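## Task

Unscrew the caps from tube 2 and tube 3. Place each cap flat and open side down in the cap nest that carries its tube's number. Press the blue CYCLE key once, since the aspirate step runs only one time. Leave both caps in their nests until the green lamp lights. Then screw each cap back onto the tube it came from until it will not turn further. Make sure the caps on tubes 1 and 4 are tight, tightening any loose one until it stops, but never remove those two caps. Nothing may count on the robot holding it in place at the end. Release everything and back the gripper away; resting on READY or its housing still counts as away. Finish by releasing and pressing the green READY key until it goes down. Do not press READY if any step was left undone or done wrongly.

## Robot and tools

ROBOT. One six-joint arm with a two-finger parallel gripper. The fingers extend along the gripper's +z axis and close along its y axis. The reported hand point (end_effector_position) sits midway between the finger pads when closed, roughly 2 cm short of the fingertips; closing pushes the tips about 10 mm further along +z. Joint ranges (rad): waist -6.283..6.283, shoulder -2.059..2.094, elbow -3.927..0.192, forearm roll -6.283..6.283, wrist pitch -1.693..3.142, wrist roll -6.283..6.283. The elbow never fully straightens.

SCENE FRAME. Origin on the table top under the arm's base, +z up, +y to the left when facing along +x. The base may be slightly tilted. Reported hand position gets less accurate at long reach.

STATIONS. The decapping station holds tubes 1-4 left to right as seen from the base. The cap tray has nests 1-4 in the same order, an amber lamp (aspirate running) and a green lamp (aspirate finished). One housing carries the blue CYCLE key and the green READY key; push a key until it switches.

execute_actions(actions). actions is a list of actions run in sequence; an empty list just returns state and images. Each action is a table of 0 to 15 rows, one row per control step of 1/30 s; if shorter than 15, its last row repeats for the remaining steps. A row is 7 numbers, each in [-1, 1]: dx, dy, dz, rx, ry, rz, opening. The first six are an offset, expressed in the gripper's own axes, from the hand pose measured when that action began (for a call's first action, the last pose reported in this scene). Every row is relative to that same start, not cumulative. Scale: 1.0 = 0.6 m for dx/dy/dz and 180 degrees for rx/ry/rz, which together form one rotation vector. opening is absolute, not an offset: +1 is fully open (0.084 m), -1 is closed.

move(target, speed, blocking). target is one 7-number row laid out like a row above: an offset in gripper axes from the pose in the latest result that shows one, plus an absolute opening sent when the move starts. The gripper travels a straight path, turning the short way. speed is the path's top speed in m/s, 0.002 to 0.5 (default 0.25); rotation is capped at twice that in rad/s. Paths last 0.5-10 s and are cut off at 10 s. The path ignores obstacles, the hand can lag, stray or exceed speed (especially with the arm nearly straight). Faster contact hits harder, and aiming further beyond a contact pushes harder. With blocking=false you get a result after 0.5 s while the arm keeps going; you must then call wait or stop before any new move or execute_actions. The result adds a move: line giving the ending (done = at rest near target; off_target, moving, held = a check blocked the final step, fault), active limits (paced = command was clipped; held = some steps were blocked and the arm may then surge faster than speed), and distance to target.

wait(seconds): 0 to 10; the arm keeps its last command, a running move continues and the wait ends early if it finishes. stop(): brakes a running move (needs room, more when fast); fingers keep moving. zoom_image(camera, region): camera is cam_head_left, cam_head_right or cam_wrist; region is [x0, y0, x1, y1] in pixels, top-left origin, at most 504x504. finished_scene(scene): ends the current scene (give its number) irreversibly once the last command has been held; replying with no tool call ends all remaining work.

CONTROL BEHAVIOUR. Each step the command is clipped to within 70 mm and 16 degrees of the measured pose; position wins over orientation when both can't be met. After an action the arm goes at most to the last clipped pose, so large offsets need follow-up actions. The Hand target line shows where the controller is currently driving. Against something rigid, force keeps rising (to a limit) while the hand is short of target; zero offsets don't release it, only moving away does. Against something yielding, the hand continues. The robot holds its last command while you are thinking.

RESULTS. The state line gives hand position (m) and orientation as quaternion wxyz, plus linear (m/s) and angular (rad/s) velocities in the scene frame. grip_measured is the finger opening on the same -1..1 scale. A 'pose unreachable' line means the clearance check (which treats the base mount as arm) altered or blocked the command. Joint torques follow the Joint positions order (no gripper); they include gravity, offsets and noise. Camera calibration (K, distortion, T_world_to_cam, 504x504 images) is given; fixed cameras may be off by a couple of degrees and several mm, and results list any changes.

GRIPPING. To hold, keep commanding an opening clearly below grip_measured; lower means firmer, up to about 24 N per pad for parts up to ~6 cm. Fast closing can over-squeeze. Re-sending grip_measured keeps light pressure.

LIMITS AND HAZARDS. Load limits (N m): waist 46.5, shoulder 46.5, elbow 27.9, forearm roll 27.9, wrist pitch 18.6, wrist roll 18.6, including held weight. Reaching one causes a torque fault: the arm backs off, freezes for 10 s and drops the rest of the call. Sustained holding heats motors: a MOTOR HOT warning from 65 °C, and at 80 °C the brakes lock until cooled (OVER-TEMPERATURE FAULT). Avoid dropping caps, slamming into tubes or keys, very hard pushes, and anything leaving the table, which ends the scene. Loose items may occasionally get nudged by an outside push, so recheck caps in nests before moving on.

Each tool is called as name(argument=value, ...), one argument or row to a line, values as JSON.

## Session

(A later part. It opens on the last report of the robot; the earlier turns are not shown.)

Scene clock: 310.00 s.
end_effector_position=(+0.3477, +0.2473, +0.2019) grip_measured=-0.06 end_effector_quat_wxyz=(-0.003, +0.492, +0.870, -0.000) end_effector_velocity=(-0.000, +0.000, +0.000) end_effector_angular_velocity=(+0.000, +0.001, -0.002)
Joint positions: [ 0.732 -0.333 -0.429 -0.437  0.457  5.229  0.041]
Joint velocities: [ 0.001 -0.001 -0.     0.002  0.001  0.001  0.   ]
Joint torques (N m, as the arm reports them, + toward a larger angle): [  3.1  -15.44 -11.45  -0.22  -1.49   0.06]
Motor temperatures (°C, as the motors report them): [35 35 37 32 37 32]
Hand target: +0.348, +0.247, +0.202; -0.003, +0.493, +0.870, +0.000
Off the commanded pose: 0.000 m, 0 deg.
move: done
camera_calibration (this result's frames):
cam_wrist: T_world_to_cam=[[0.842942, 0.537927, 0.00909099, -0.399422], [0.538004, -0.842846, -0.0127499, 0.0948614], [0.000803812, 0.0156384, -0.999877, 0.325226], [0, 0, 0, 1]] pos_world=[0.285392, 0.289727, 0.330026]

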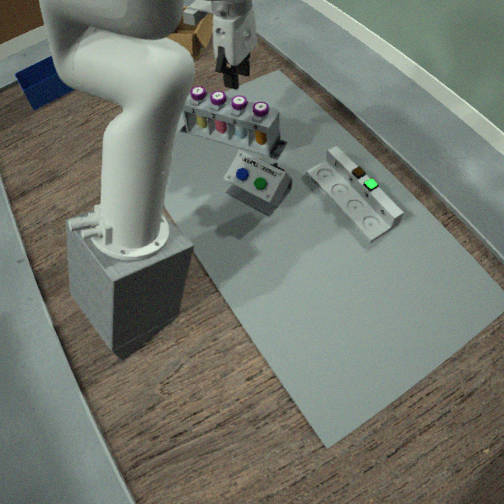

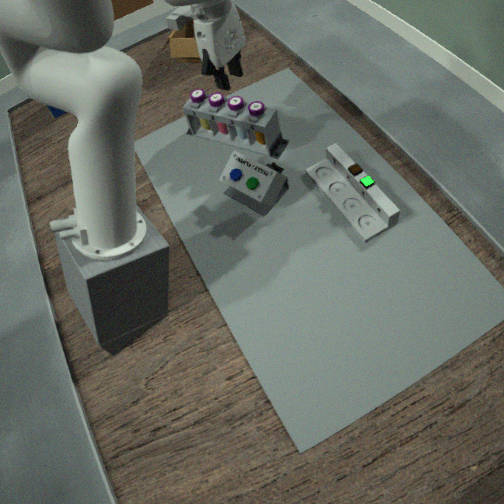

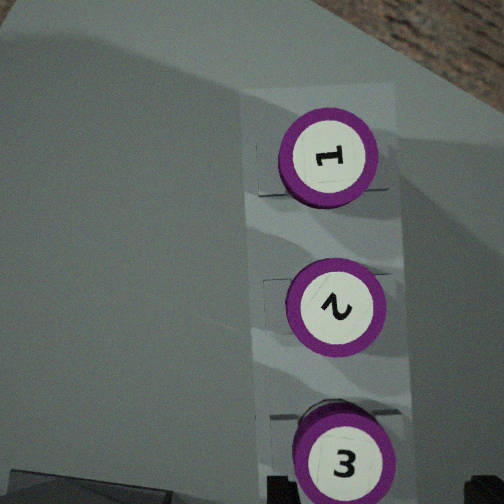

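zoom_image(
  camera="cam_head_left",
  region=[170,70,300,170],
)

move(
  target=[0,0,0,0,0,-0.99,-0.05],
  speed=0.5,
)

move(
  target=[0.0005,0.002,0.121,0,0,0,-0.05],
  speed=0.1,
)

move(
  target=[0,0,0,0,0,0,-0.8],
)

move(
  target=[0,0,0.002,0,0,0.5,-0.8],
  speed=0.4,
)

move(
  target=[0,0,0.001,0,0,0.5,-0.8],
  speed=0.4,
)

move(
  target=[0,0,0,0,0,0,-0.05],
)

move(
  target=[0,0,-0.124,0,0,0,-0.05],
  speed=0.2,
)

Region (170, 70, 300, 170) of cam_head_left's 504x504 image, scaled by 3.877, with more detail than that image has; it fills the top 388 rows of this view, and the rest is white.

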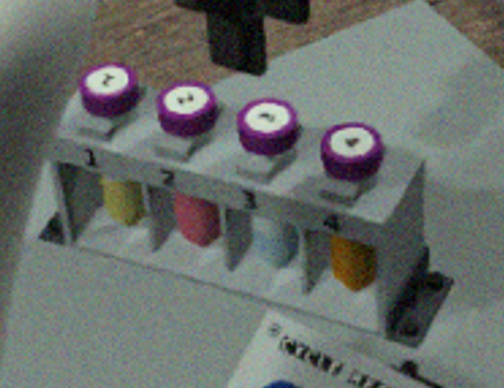

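Scene clock: 318.33 s.
end_effector_position=(+0.3477, +0.2473, +0.2019) grip_measured=-0.06 end_effector_quat_wxyz=(+0.000, +0.862, -0.506, -0.003) end_effector_velocity=(-0.000, -0.000, -0.000) end_effector_angular_velocity=(+0.001, +0.003, +0.004)
Joint positions: [ 0.732 -0.333 -0.429 -0.438  0.457  2.12   0.041]
Joint velocities: [-0.     0.     0.     0.006  0.    -0.01  -0.   ]
Joint torques (N m, as the arm reports them, + toward a larger angle): [  2.77 -15.45 -11.45  -0.4   -1.46   0.07]
Motor temperatures (°C, as the motors report them): [35 35 37 32 37 32]
Hand target: +0.348, +0.247, +0.202; +0.000, +0.863, -0.506, -0.003
Off the commanded pose: 0.000 m, 0 deg.
move: done
camera_calibration (this result's frames):
cam_wrist: T_world_to_cam=[[-0.859536, -0.510867, 0.0145887, 0.450776], [-0.510967, 0.859591, -0.00394695, 0.0368985], [-0.0105239, -0.0108469, -0.999886, 0.33571], [0, 0, 0, 1]] pos_world=[0.409845, 0.202211, 0.329242]

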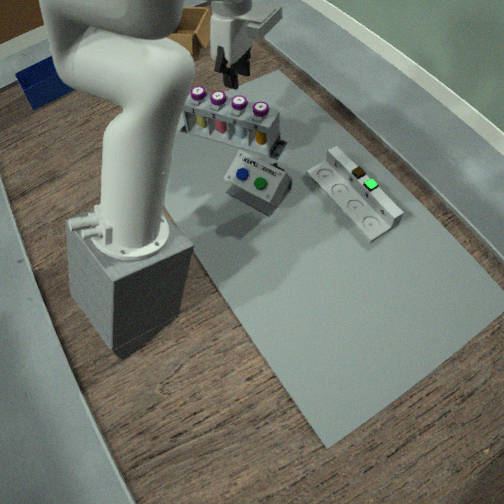

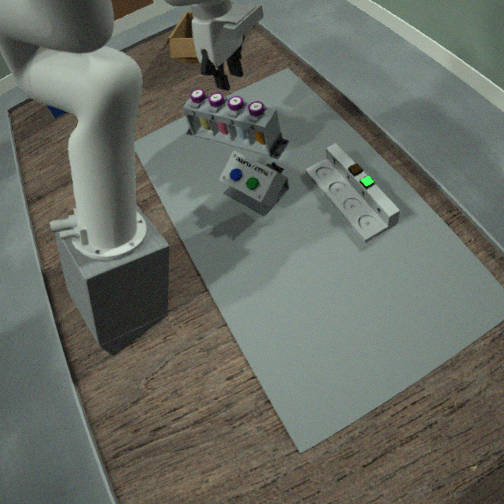

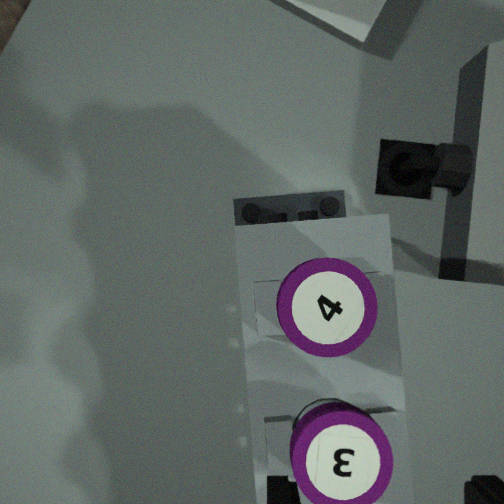

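Scene clock: 319.43 s.
end_effector_position=(+0.3468, +0.2464, +0.1295) grip_measured=-0.06 end_effector_quat_wxyz=(+0.000, +0.862, -0.506, -0.002) end_effector_velocity=(-0.001, -0.001, -0.001) end_effector_angular_velocity=(-0.003, +0.000, +0.000)
Joint positions: [ 0.63  -0.043 -0.487 -0.739  0.229  2.35   0.041]
Joint velocities: [-0.001  0.003  0.001 -0.013 -0.     0.012  0.   ]
Joint torques (N m, as the arm reports them, + toward a larger angle): [  3.48 -18.33  -7.67  -0.06  -1.52   0.07]
Motor temperatures (°C, as the motors report them): [35 35 37 32 37 32]
Hand target: +0.347, +0.246, +0.129; +0.000, +0.862, -0.506, -0.002
Off the commanded pose: 0.000 m, 0 deg.
move: done
camera_calibration (this result's frames):
cam_wrist: T_world_to_cam=[[-0.859639, -0.510709, 0.014052, 0.450672], [-0.510806, 0.859685, -0.0042816, 0.0368109], [-0.00989362, -0.0108585, -0.999892, 0.263074], [0, 0, 0, 1]] pos_world=[0.408821, 0.201373, 0.25687]

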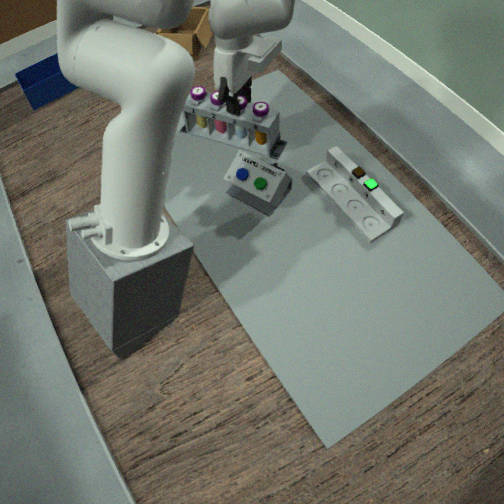

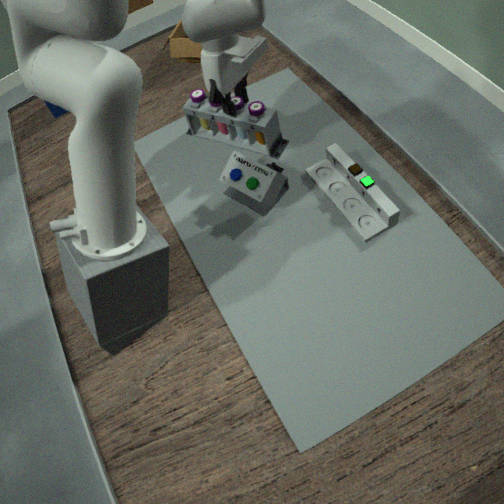

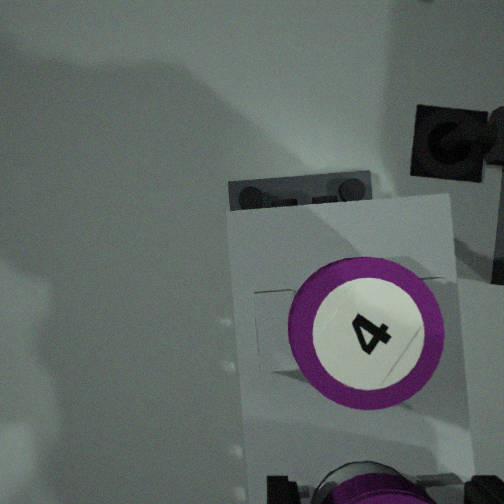

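Scene clock: 319.93 s.
end_effector_position=(+0.3472, +0.2468, +0.1297) grip_measured=-0.25 end_effector_quat_wxyz=(-0.001, +0.862, -0.506, -0.002) end_effector_velocity=(-0.001, +0.000, -0.000) end_effector_angular_velocity=(-0.001, +0.001, +0.001)
Joint positions: [ 0.63  -0.043 -0.488 -0.739  0.228  2.35   0.033]
Joint velocities: [ 0.001  0.     0.     0.     0.001  0.    -0.   ]
Joint torques (N m, as the arm reports them, + toward a larger angle): [  3.37 -17.16  -5.04  -0.19  -0.72   0.18]
Motor temperatures (°C, as the motors report them): [35 35 37 32 37 32]
Hand target: +0.347, +0.246, +0.129; +0.000, +0.862, -0.506, -0.002
Off the commanded pose: 0.001 m, 0 deg.
move: done
camera_calibration (this result's frames):
cam_wrist: T_world_to_cam=[[-0.859717, -0.510612, 0.0127695, 0.451419], [-0.510693, 0.859754, -0.0039494, 0.0366435], [-0.00896203, -0.00991666, -0.999911, 0.262788], [0, 0, 0, 1]] pos_world=[0.409161, 0.201601, 0.257145]

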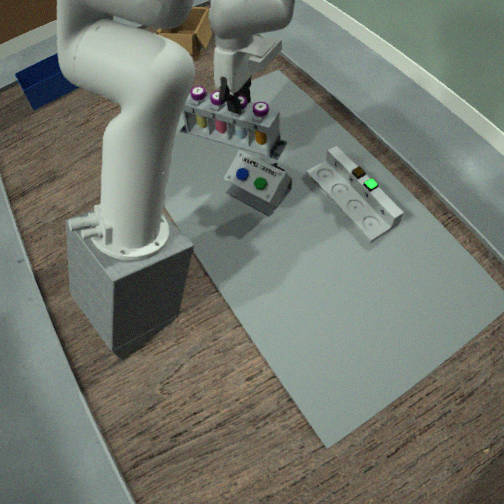

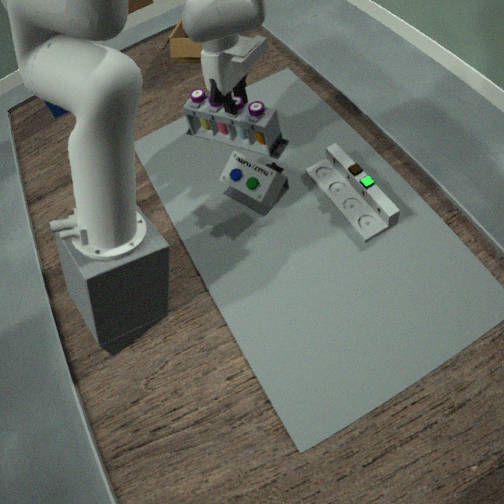

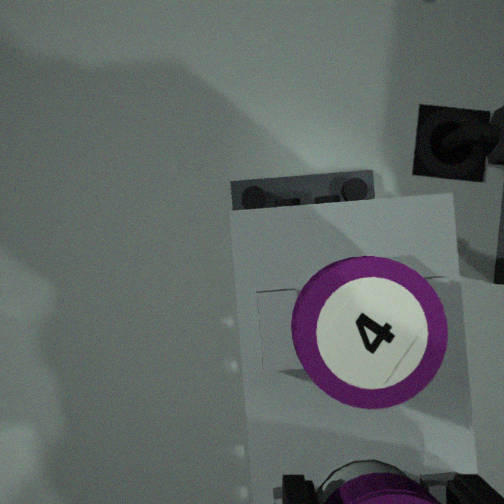

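Scene clock: 322.37 s.
end_effector_position=(+0.3472, +0.2470, +0.1286) grip_measured=-0.25 end_effector_quat_wxyz=(-0.001, -0.252, +0.968, +0.002) end_effector_velocity=(-0.000, +0.000, -0.000) end_effector_angular_velocity=(-0.002, -0.006, -0.004)
Joint positions: [ 0.628 -0.038 -0.49  -0.745  0.225  3.925  0.033]
Joint velocities: [-0.001  0.    -0.    -0.029 -0.     0.032  0.   ]
Joint torques (N m, as the arm reports them, + toward a larger angle): [  3.18 -14.36  -4.14  -0.41  -0.48   0.02]
Motor temperatures (°C, as the motors report them): [35 35 37 32 37 32]
Hand target: +0.347, +0.247, +0.129; -0.001, -0.252, +0.968, +0.002
Off the commanded pose: 0.000 m, 0 deg.
move: done
camera_calibration (this result's frames):
cam_wrist: T_world_to_cam=[[-0.511172, 0.859315, 0.0167519, -0.00836455], [0.85932, 0.511355, -0.00920927, -0.352521], [-0.0164798, 0.00968777, -0.999817, 0.25941], [0, 0, 0, 1]] pos_world=[0.302928, 0.184938, 0.256256]

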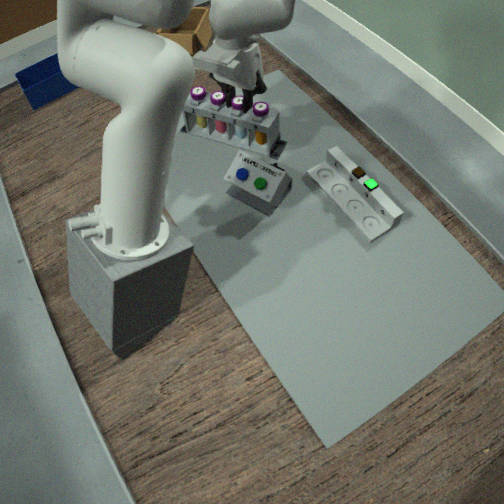

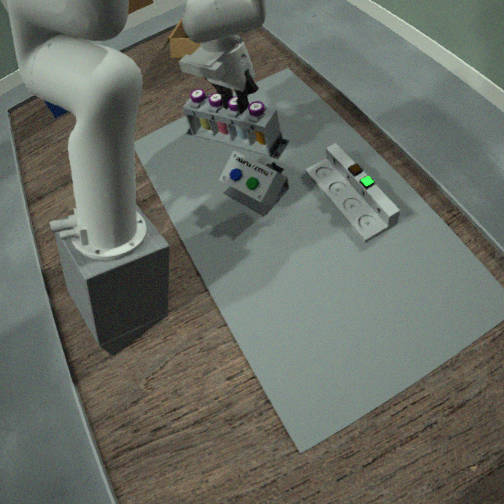

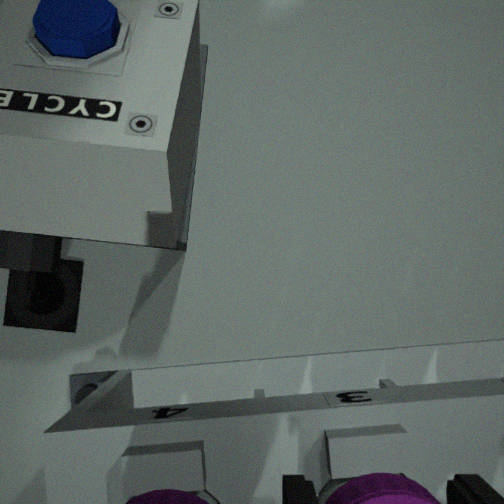

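Scene clock: 324.80 s.
end_effector_position=(+0.3472, +0.2471, +0.1280) grip_measured=-0.25 end_effector_quat_wxyz=(-0.003, +0.506, +0.863, +0.001) end_effector_velocity=(-0.000, +0.000, +0.000) end_effector_angular_velocity=(-0.001, -0.007, -0.003)
Joint positions: [ 0.627 -0.036 -0.491 -0.746  0.223  5.496  0.033]
Joint velocities: [-0.     0.    -0.    -0.03  -0.001  0.032  0.   ]
Joint torques (N m, as the arm reports them, + toward a larger angle): [  3.5  -14.6   -2.98  -0.25  -0.28   0.15]
Motor temperatures (°C, as the motors report them): [35 35 37 32 37 32]
Hand target: +0.347, +0.247, +0.128; -0.002, +0.506, +0.863, +0.001
Off the commanded pose: 0.000 m, 0 deg.
move: done
camera_calibration (this result's frames):
cam_wrist: T_world_to_cam=[[0.859161, 0.511596, 0.0106063, -0.397552], [0.511701, -0.859055, -0.0136851, 0.107321], [0.00211012, 0.017185, -0.99985, 0.250526], [0, 0, 0, 1]] pos_world=[0.286116, 0.291275, 0.256174]

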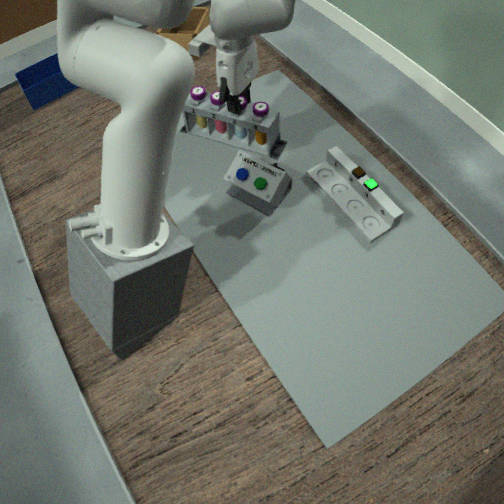

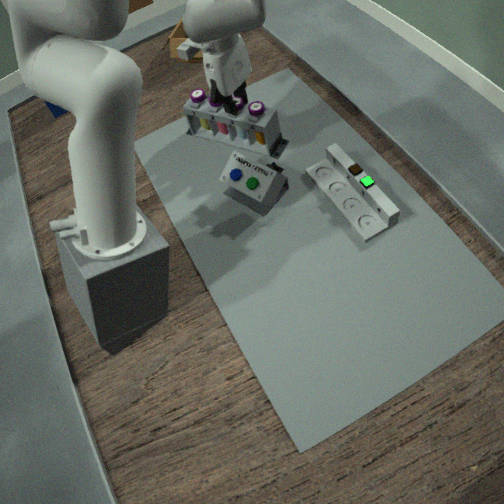

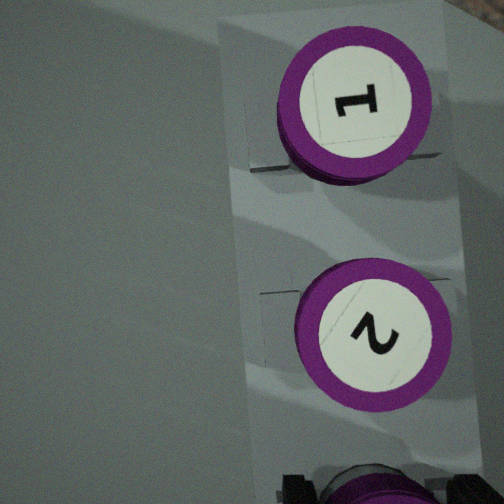

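Scene clock: 325.30 s.
end_effector_position=(+0.3467, +0.2468, +0.1275) grip_measured=-0.06 end_effector_quat_wxyz=(-0.003, +0.506, +0.863, +0.000) end_effector_velocity=(+0.002, +0.000, +0.000) end_effector_angular_velocity=(+0.001, -0.003, -0.002)
Joint positions: [ 0.627 -0.034 -0.491 -0.746  0.224  5.496  0.041]
Joint velocities: [-0.001 -0.    -0.003 -0.    -0.     0.001  0.   ]
Joint torques (N m, as the arm reports them, + toward a larger angle): [  3.01 -18.03  -7.38  -0.23  -1.42   0.08]
Motor temperatures (°C, as the motors report them): [35 35 37 32 37 32]
Hand target: +0.347, +0.247, +0.128; -0.003, +0.506, +0.863, +0.001
Off the commanded pose: 0.001 m, 0 deg.
move: done
camera_calibration (this result's frames):
cam_wrist: T_world_to_cam=[[0.859099, 0.511732, 0.00893383, -0.396717], [0.51181, -0.858993, -0.0134611, 0.107207], [0.00078563, 0.0161368, -0.999869, 0.250792], [0, 0, 0, 1]] pos_world=[0.285752, 0.291056, 0.255747]

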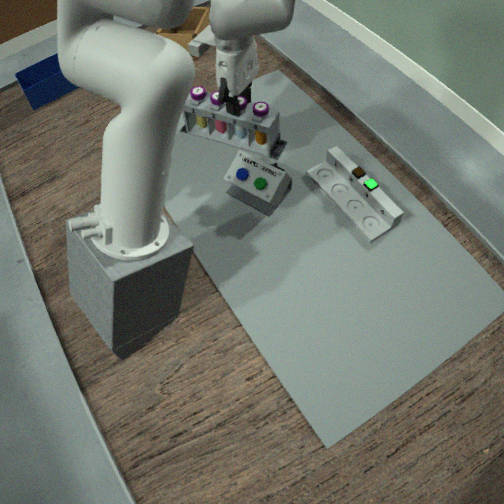

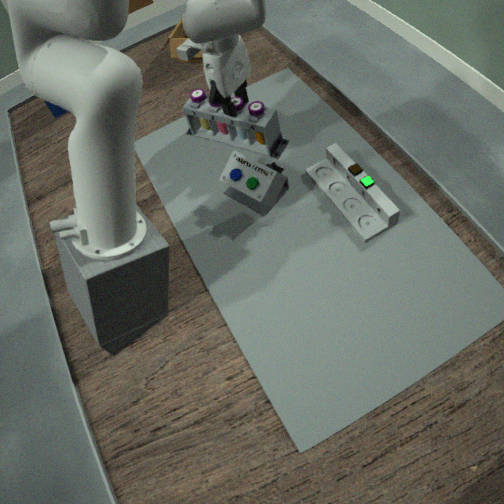

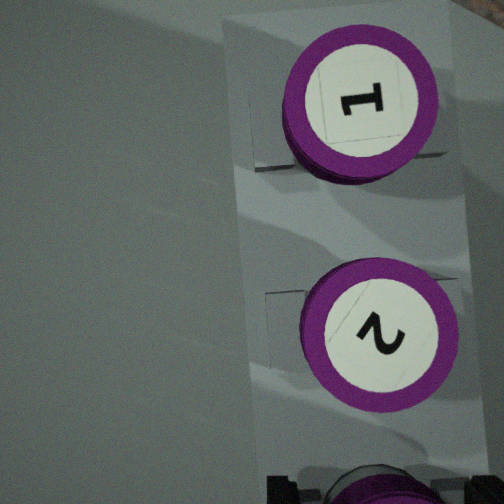

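Scene clock: 326.17 s.
end_effector_position=(+0.3467, +0.2465, +0.2016) grip_measured=-0.06 end_effector_quat_wxyz=(-0.003, +0.506, +0.863, -0.000) end_effector_velocity=(+0.002, +0.001, +0.002) end_effector_angular_velocity=(+0.004, -0.004, -0.001)
Joint positions: [ 0.732 -0.336 -0.425 -0.435  0.456  5.257  0.041]
Joint velocities: [ 0.001 -0.003 -0.003  0.003  0.001 -0.002 -0.   ]
Joint torques (N m, as the arm reports them, + toward a larger angle): [  3.12 -15.44 -11.4   -0.18  -1.52   0.09]
Motor temperatures (°C, as the motors report them): [35 35 37 32 37 32]
Hand target: +0.347, +0.247, +0.202; -0.003, +0.506, +0.863, +0.000
Off the commanded pose: 0.001 m, 0 deg.
move: done
camera_calibration (this result's frames):
cam_wrist: T_world_to_cam=[[0.85896, 0.511982, 0.00785325, -0.39708], [0.512042, -0.858851, -0.0136871, 0.107948], [-0.000262779, 0.0157779, -0.999875, 0.32529], [0, 0, 0, 1]] pos_world=[0.285887, 0.290877, 0.329845]

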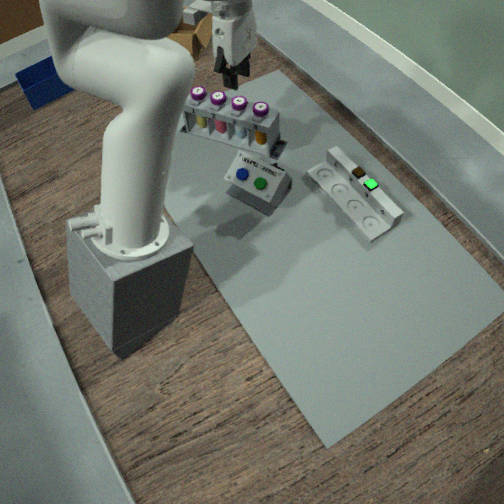

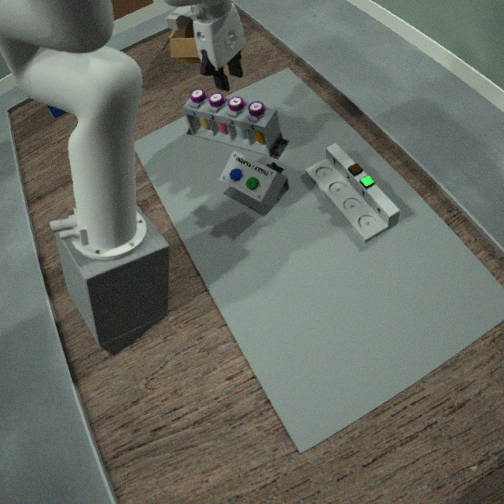

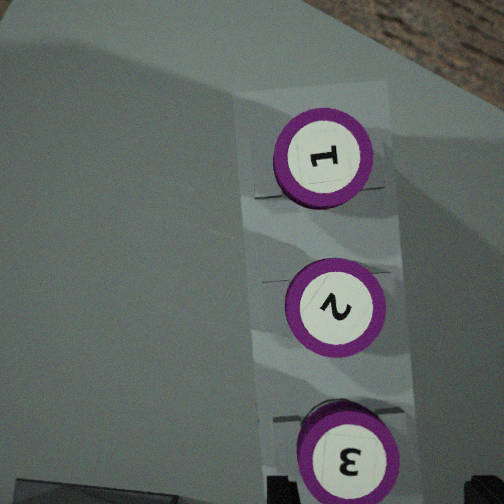

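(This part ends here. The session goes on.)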